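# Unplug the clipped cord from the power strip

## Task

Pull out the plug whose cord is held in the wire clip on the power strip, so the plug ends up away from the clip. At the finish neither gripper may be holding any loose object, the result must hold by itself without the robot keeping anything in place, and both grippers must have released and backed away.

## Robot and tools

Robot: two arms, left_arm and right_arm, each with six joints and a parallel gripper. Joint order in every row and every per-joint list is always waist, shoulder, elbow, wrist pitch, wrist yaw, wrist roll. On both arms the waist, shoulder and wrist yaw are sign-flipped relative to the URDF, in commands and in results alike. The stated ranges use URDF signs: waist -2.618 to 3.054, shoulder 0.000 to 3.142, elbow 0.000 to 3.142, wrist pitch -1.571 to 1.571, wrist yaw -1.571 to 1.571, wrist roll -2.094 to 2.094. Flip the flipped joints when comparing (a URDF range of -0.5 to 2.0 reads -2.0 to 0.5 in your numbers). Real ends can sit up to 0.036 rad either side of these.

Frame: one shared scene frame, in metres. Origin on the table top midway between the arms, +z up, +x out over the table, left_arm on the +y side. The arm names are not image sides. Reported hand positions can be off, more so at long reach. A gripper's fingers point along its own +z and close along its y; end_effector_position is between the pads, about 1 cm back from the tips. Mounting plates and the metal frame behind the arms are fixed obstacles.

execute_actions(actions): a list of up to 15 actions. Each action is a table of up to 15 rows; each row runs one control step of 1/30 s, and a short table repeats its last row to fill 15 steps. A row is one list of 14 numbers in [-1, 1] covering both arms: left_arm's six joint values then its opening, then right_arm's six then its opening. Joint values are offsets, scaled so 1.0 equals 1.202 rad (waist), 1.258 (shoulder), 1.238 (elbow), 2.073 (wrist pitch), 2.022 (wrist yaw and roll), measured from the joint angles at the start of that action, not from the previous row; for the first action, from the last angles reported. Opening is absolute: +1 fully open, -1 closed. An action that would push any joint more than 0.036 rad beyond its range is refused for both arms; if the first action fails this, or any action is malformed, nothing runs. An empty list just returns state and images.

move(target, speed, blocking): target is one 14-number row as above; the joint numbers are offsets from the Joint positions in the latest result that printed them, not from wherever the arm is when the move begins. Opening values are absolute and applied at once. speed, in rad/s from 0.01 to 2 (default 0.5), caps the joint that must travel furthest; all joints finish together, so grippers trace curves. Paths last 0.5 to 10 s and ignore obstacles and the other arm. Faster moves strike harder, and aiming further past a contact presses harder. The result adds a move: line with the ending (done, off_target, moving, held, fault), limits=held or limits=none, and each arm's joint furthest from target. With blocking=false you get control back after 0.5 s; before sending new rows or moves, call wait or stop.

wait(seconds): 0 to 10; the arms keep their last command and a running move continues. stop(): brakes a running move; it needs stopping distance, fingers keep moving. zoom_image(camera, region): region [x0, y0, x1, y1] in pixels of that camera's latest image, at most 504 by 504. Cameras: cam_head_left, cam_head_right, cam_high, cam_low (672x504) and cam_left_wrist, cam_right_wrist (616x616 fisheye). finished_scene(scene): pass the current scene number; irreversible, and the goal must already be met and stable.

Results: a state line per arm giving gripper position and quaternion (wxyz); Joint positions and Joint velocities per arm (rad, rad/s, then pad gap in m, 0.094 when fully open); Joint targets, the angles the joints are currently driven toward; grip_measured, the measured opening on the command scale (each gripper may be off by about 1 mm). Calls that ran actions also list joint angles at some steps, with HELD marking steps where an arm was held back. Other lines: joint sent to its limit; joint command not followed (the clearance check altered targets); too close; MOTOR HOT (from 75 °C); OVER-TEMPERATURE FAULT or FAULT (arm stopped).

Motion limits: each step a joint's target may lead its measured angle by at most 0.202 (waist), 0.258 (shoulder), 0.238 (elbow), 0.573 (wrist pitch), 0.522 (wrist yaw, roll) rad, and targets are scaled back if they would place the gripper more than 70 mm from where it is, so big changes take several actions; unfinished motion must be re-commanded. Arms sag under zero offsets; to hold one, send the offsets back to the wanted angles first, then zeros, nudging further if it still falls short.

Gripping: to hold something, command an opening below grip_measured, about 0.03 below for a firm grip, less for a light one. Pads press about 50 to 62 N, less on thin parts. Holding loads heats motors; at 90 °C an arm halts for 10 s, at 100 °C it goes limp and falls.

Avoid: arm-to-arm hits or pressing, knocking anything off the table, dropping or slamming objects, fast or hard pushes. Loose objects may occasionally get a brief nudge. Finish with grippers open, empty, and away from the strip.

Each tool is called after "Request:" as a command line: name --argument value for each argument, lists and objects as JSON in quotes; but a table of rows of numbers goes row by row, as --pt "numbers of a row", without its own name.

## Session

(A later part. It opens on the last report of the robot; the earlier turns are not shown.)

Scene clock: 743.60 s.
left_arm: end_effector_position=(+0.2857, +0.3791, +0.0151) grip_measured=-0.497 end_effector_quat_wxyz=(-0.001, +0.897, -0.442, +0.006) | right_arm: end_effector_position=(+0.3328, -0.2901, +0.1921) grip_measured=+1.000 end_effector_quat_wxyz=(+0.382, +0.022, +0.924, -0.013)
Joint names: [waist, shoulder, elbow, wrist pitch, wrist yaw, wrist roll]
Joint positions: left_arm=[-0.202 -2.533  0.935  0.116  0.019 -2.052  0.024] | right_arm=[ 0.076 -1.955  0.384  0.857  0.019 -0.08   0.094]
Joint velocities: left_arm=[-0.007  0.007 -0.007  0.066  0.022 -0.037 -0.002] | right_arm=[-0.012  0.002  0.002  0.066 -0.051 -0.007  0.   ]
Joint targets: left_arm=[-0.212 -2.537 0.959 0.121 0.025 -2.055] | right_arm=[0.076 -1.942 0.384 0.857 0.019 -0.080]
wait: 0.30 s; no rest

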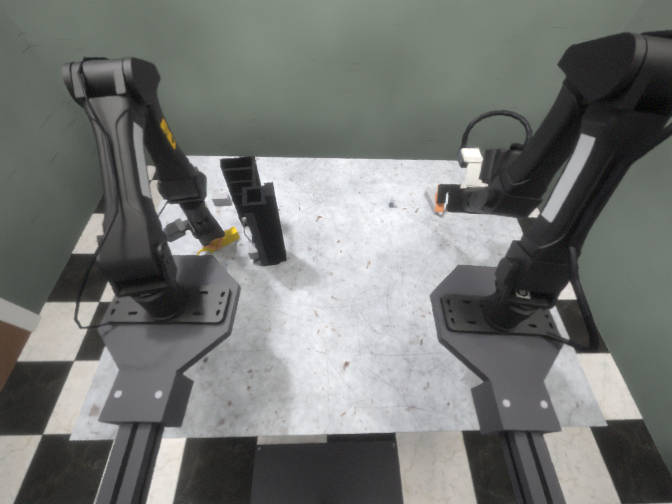

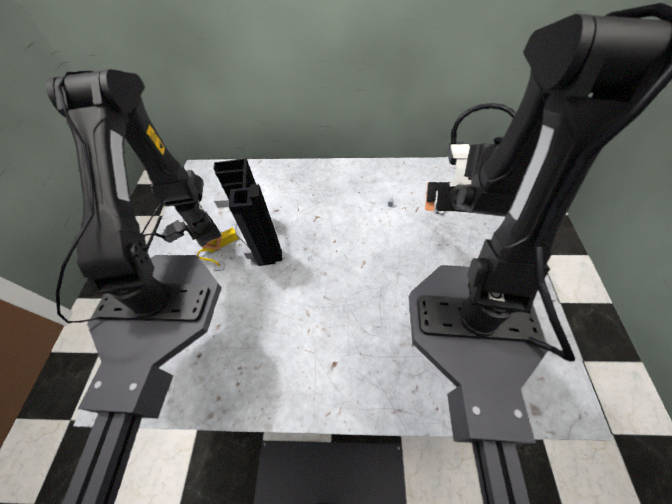

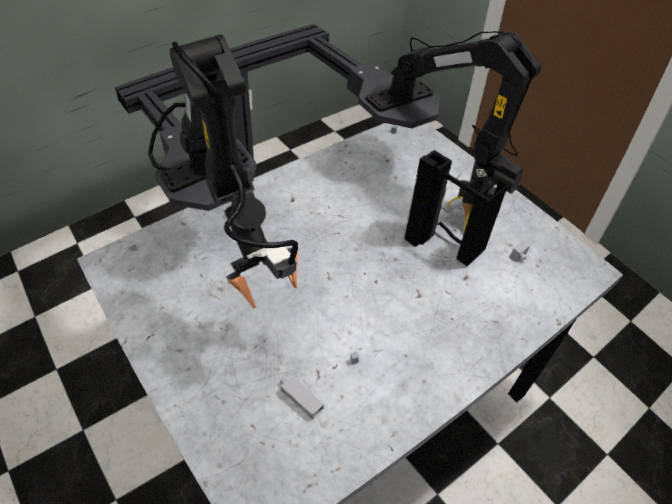

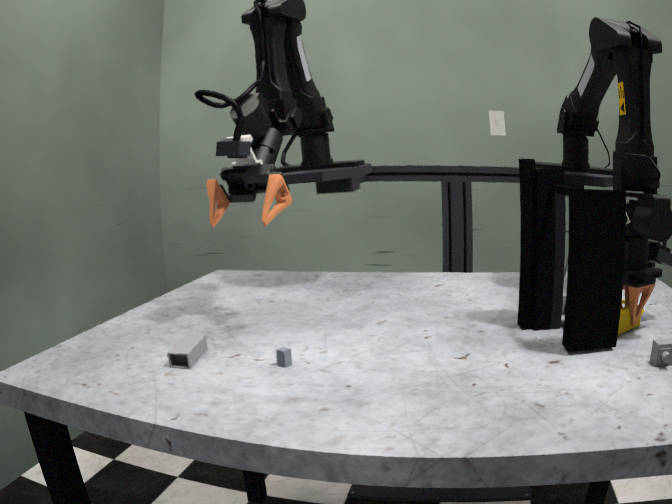

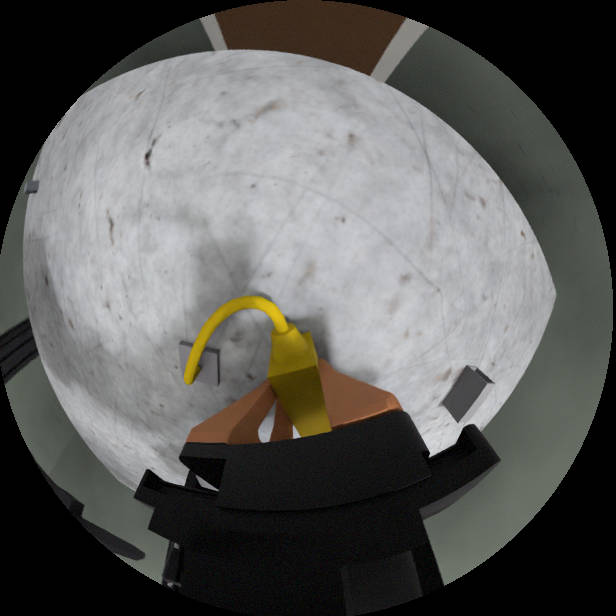

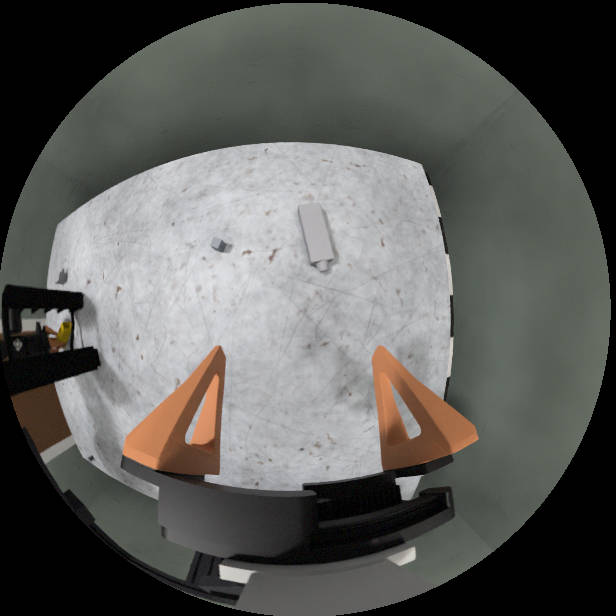

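Request:
execute_actions --actions '[[[-0.008,-0.004,0.019,0.002,0.002,-0.0015,-0.54,0,0.01,0,0,0,0,1],[-0.008,-0.005,0.019,0.002,0.002,-0.0015,-0.53,0,0.01,0,0,0,0,1],[-0.008,-0.006,0.018,0.002,0.001,-0.0015,-0.52,0,0.01,0,0,0,0,1],[-0.008,-0.006,0.017,0.002,0.001,-0.0015,-0.51,0,0.01,0,0,0,0,1],[-0.007,-0.006,0.016,0.001,0.001,-0.001,-0.50,0,0.01,0,0,0,0,1],[-0.006,-0.005,0.014,0.001,0.001,-0.001,-0.49,0,0.01,0,0,0,0,1],[-0.005,-0.003,0.012,0.001,0.001,-0.001,-0.47,0,0.01,0,0,0,0,1],[-0.004,-0.001,0.010,0,0.001,-0.001,-0.42,0,0.01,0,0,0,0,1],[-0.003,0.001,0.008,0,0.001,0,-0.33,0,0.01,0,0,0,0,1],[-0.002,0.003,0.006,0,0.001,0,-0.22,0,0.01,0,0,0,0,1],[-0.001,0.005,0.004,0,0.001,0,-0.1,0,0.01,0,0,0,0,1],[0,0.006,0.002,0,0.001,0,0.03,0,0.01,0,0,0,0,1],[0,0.007,0,0,0.001,0,0.15,0,0.01,0,0,0,0,1],[0,0.008,0,0,0.001,0,0.26,0,0.01,0,0,0,0,1],[0,0.008,0,0,0.001,0,0.35,0,0.01,0,0,0,0,1]]]'

Scene clock: 794.53 s.
left_arm: end_effector_position=(+0.2862, +0.3792, +0.0151) grip_measured=+0.305 end_effector_quat_wxyz=(-0.001, +0.897, -0.442, +0.007) | right_arm: end_effector_position=(+0.3328, -0.2901, +0.1921) grip_measured=+1.000 end_effector_quat_wxyz=(+0.382, +0.022, +0.924, -0.013)
Joint names: [waist, shoulder, elbow, wrist pitch, wrist yaw, wrist roll]
Joint positions: left_arm=[-0.202 -2.533  0.935  0.118  0.019 -2.052  0.061] | right_arm=[ 0.076 -1.955  0.384  0.857  0.019 -0.08   0.094]
Joint velocities: left_arm=[-0.007  0.017 -0.007  0.022  0.022 -0.066  0.087] | right_arm=[ 0.002  0.012  0.002  0.081 -0.066  0.139  0.   ]
Joint targets: left_arm=[-0.202 -2.523 0.935 0.116 0.021 -2.052] | right_arm=[0.076 -1.942 0.384 0.857 0.019 -0.080]
Step readings (joint positions):
0: left_arm=[-0.202 -2.533 0.935 0.117 0.019 -2.052] | right_arm=[0.076 -1.955 0.384 0.857 0.019 -0.080]
1: left_arm=[-0.202 -2.533 0.935 0.117 0.019 -2.052] | right_arm=[0.076 -1.955 0.384 0.857 0.019 -0.080]
2: left_arm=[-0.202 -2.533 0.935 0.117 0.019 -2.052] | right_arm=[0.076 -1.955 0.384 0.857 0.019 -0.080]
4: left_arm=[-0.202 -2.533 0.935 0.117 0.019 -2.052] | right_arm=[0.076 -1.955 0.384 0.857 0.019 -0.080]
8: left_arm=[-0.202 -2.533 0.935 0.117 0.019 -2.052] | right_arm=[0.076 -1.955 0.384 0.857 0.019 -0.080]
15: Joint positions above

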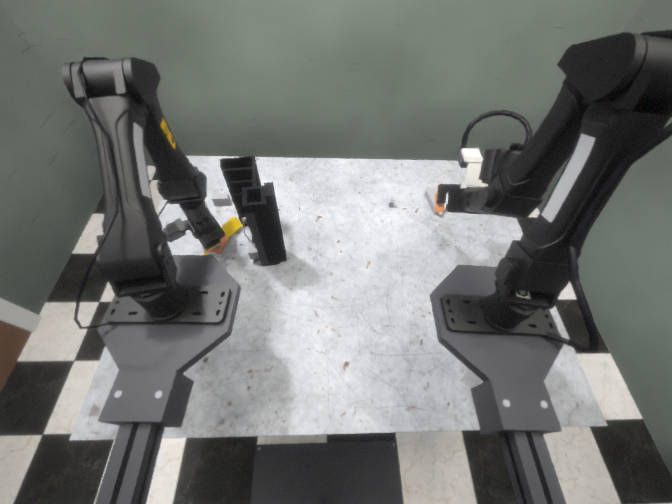

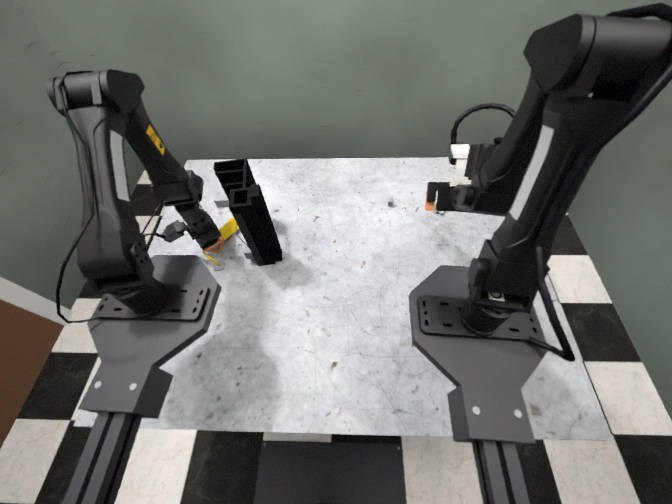

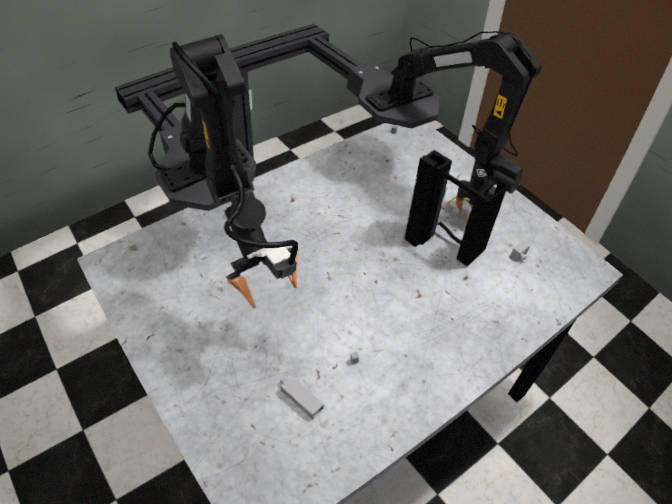

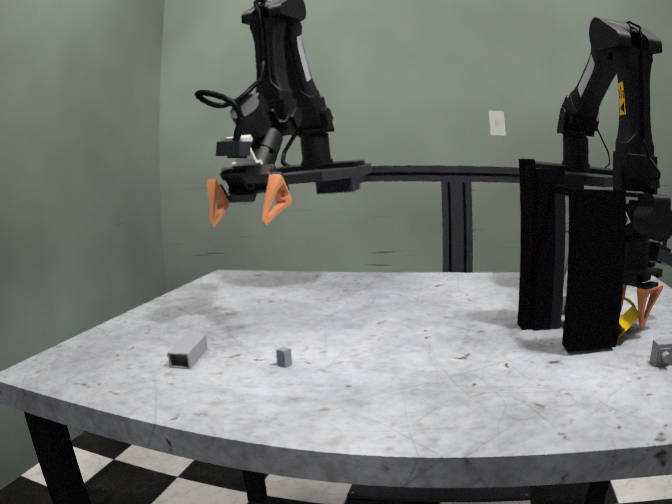

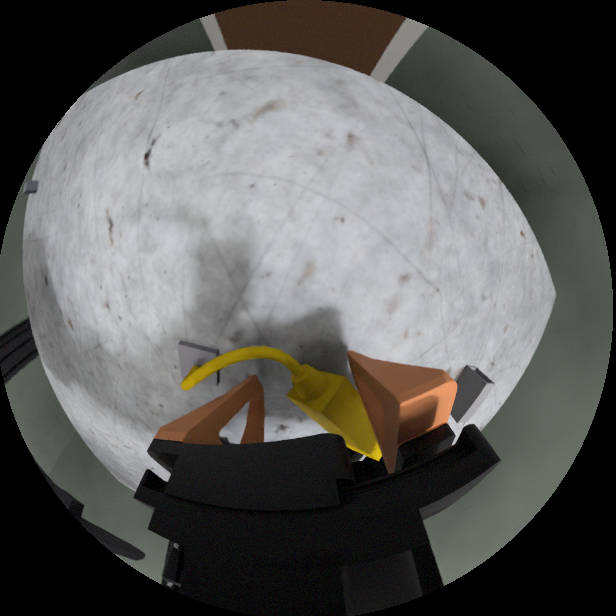

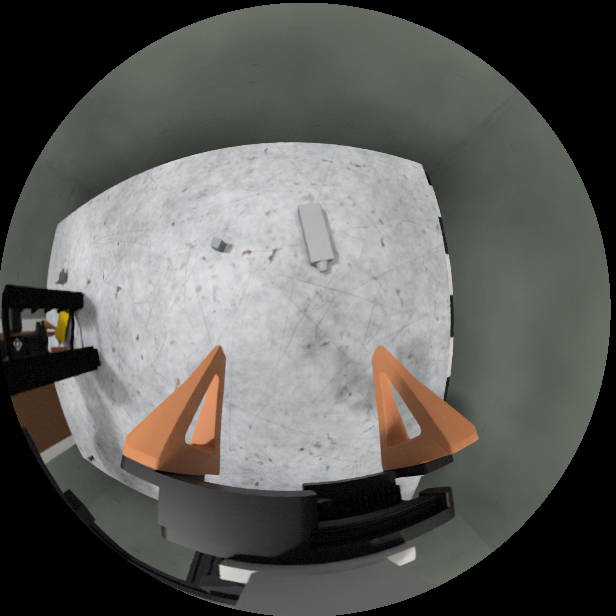

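Request:
execute_actions --actions '[]'

Request:
zoom_image --camera "cam_head_right" --region '[170, 190, 280, 280]'

Request:
zoom_image --camera "cam_low" --region '[572, 260, 672, 360]'

Scene clock: 797.60 s.
left_arm: end_effector_position=(+0.2862, +0.3792, +0.0151) grip_measured=+0.349 end_effector_quat_wxyz=(-0.001, +0.897, -0.442, +0.007) | right_arm: end_effector_position=(+0.3328, -0.2901, +0.1921) grip_measured=+1.000 end_effector_quat_wxyz=(+0.382, +0.022, +0.924, -0.013)
Joint names: [waist, shoulder, elbow, wrist pitch, wrist yaw, wrist roll]
Joint positions: left_arm=[-0.202 -2.533  0.935  0.118  0.019 -2.052  0.063] | right_arm=[ 0.076 -1.955  0.384  0.857  0.019 -0.08   0.094]
Joint velocities: left_arm=[ 0.002  0.007 -0.007  0.037 -0.022  0.007 -0.001] | right_arm=[ 0.007 -0.002 -0.007  0.007  0.022 -0.022  0.   ]
Joint targets: left_arm=[-0.202 -2.523 0.935 0.116 0.021 -2.052] | right_arm=[0.076 -1.942 0.384 0.857 0.019 -0.080]

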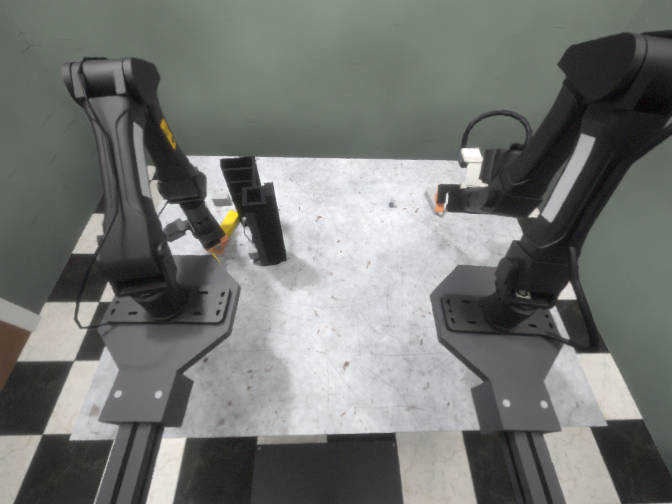

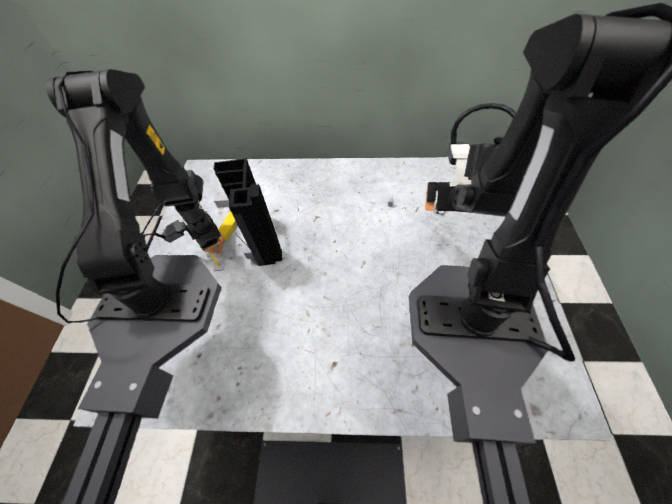

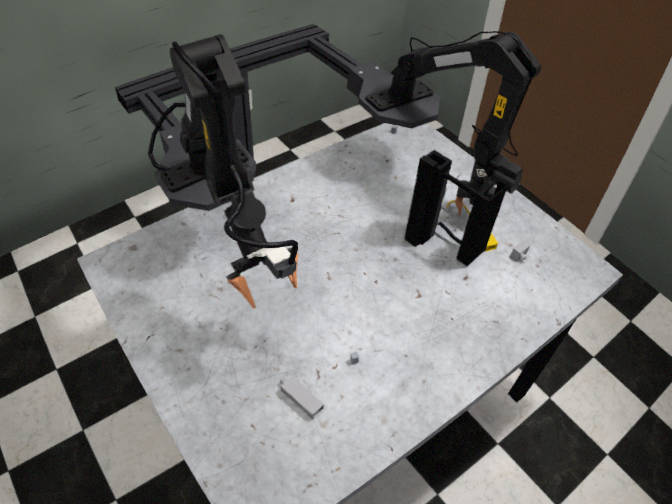

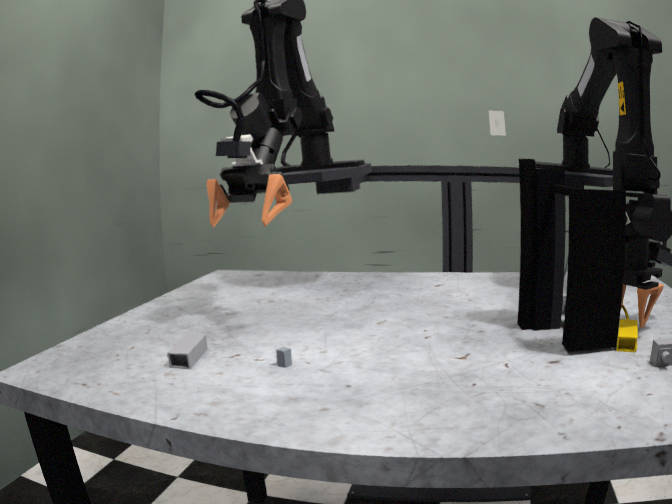

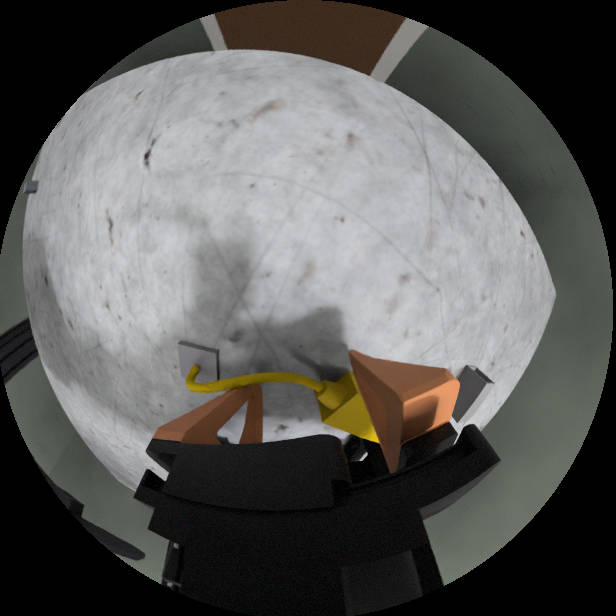

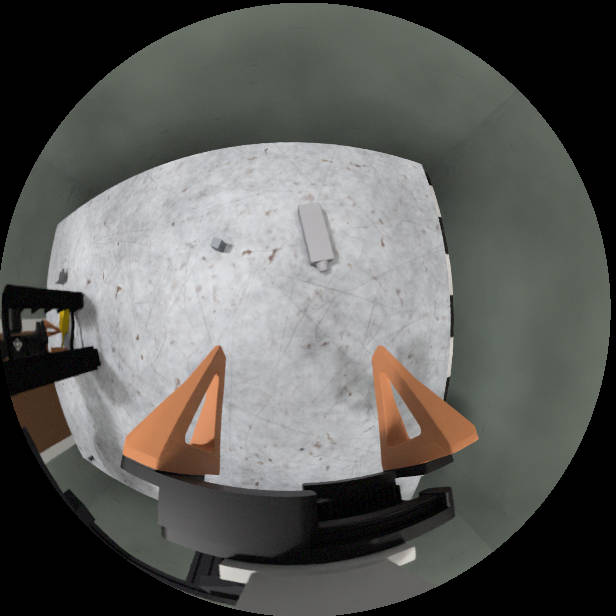

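Region (170, 190, 280, 280) of cam_head_right's 672x504 image, scaled by 4.582, with more detail than that image has; it fills the top 412 rows of this view, and the rest is white.

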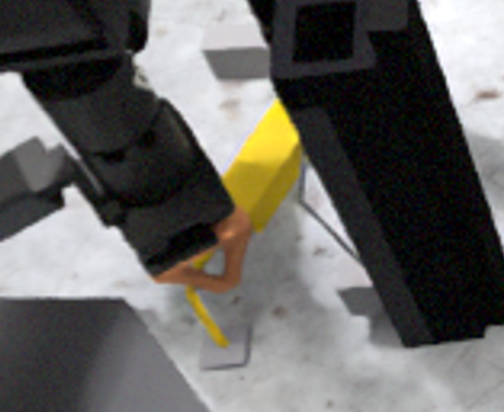

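Region (572, 260, 672, 360) of cam_low's 672x504 image, scaled by 5.040, with more detail than that image has.

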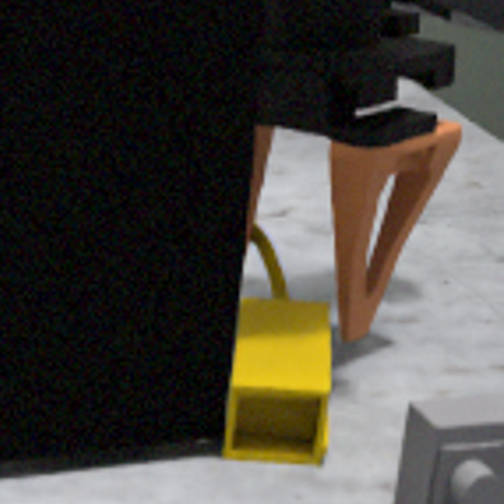

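Request:
move --target '[0,0.66,-0.226,-0.268,0.001,0,0.35,0,0.01,0,0,0,0,1]' --speed 0.7

Scene clock: 803.63 s.
left_arm: end_effector_position=(+0.2431, +0.3762, +0.1920) grip_measured=+0.349 end_effector_quat_wxyz=(-0.002, +0.897, -0.442, +0.008) | right_arm: end_effector_position=(+0.3328, -0.2901, +0.1921) grip_measured=+1.000 end_effector_quat_wxyz=(+0.382, +0.022, +0.924, -0.013)
Joint names: [waist, shoulder, elbow, wrist pitch, wrist yaw, wrist roll]
Joint positions: left_arm=[-0.202 -1.723  0.668 -0.424  0.019 -2.052  0.063] | right_arm=[ 0.076 -1.955  0.384  0.857  0.019 -0.08   0.094]
Joint velocities: left_arm=[ 0.012 -0.002 -0.007 -0.022 -0.022 -0.066  0.   ] | right_arm=[ 0.002  0.017 -0.002 -0.051  0.066 -0.037  0.   ]
Joint targets: left_arm=[-0.202 -1.703 0.655 -0.438 0.021 -2.052] | right_arm=[0.076 -1.942 0.384 0.857 0.019 -0.080]
move: off_target (left_arm); limits=none; left_arm: farthest joint: the shoulder, 0.021 radians from its target (0.830 radians at the start); right_arm: farthest joint: the shoulder, 0.013 radians from its target (0.013 radians at the start)

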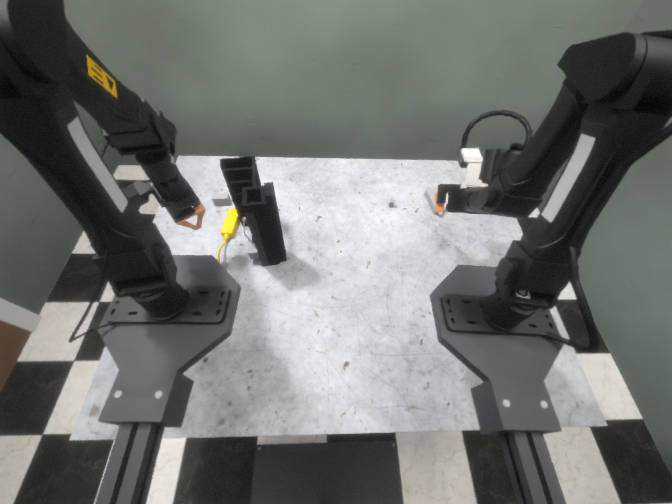

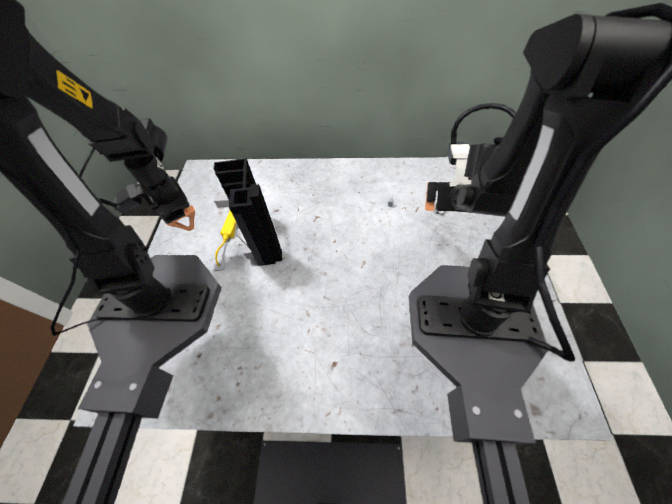

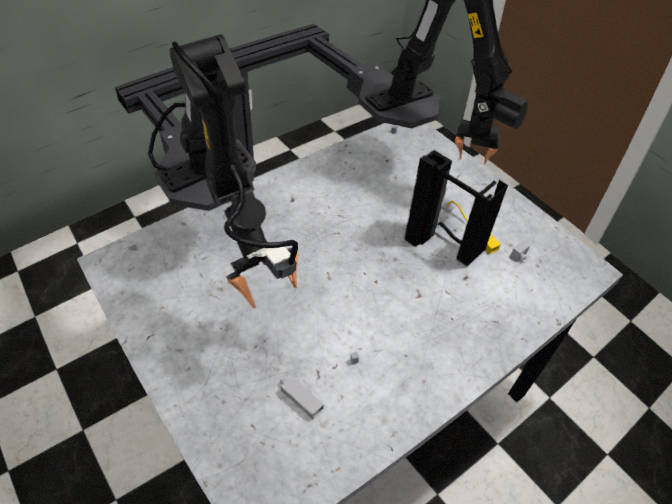

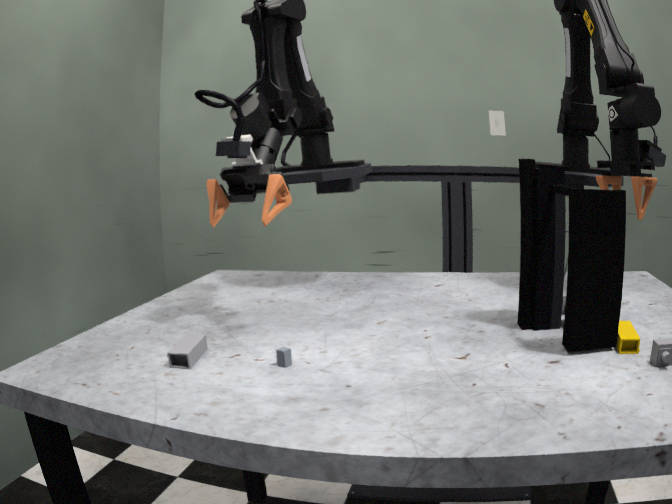

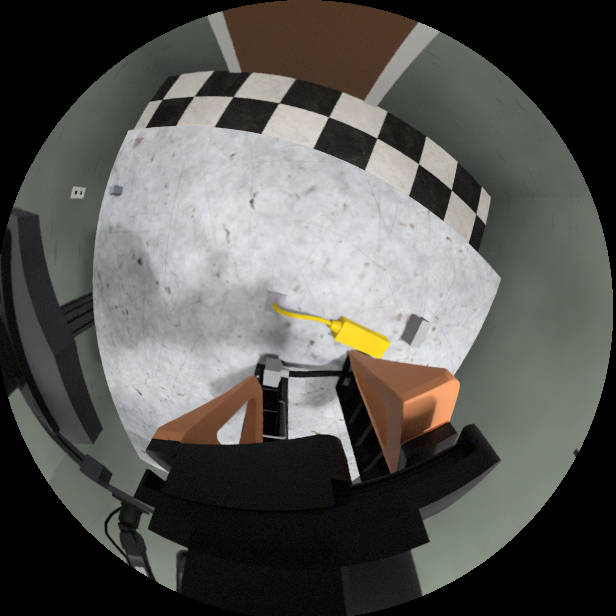

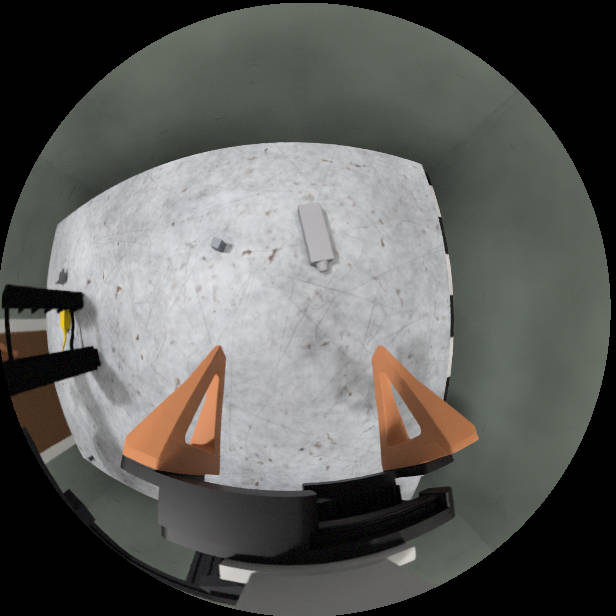

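Request:
zoom_image --camera "cam_head_left" --region '[150, 150, 300, 280]'

Request:
zoom_image --camera "cam_high" --region '[390, 110, 550, 270]'

Region (150, 150, 300, 280) of cam_head_left's 672x504 image, scaled by 3.360, with more detail than that image has; it fills the top 437 rows of this view, and the rest is white.

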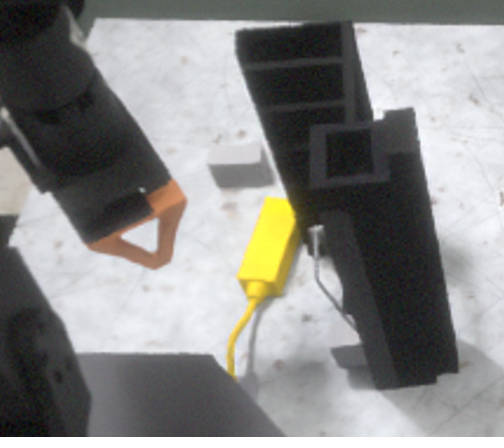

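Region (390, 110, 550, 270) of cam_high's 672x504 image, scaled by 3.150, with more detail than that image has.

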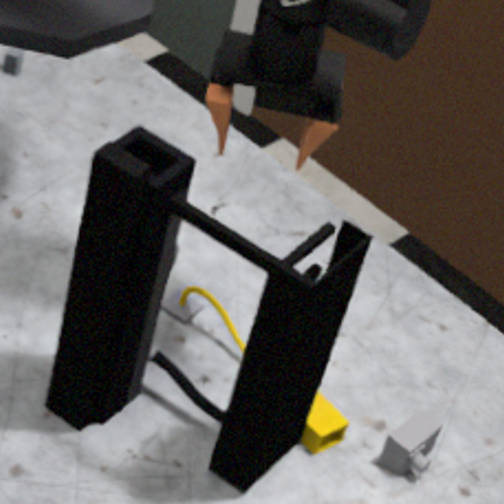

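The plug is resting on the table clear of the clip, and the gripper has moved away from it.

Request:
finished_scene --scene 2

The scene is finished: the task was done.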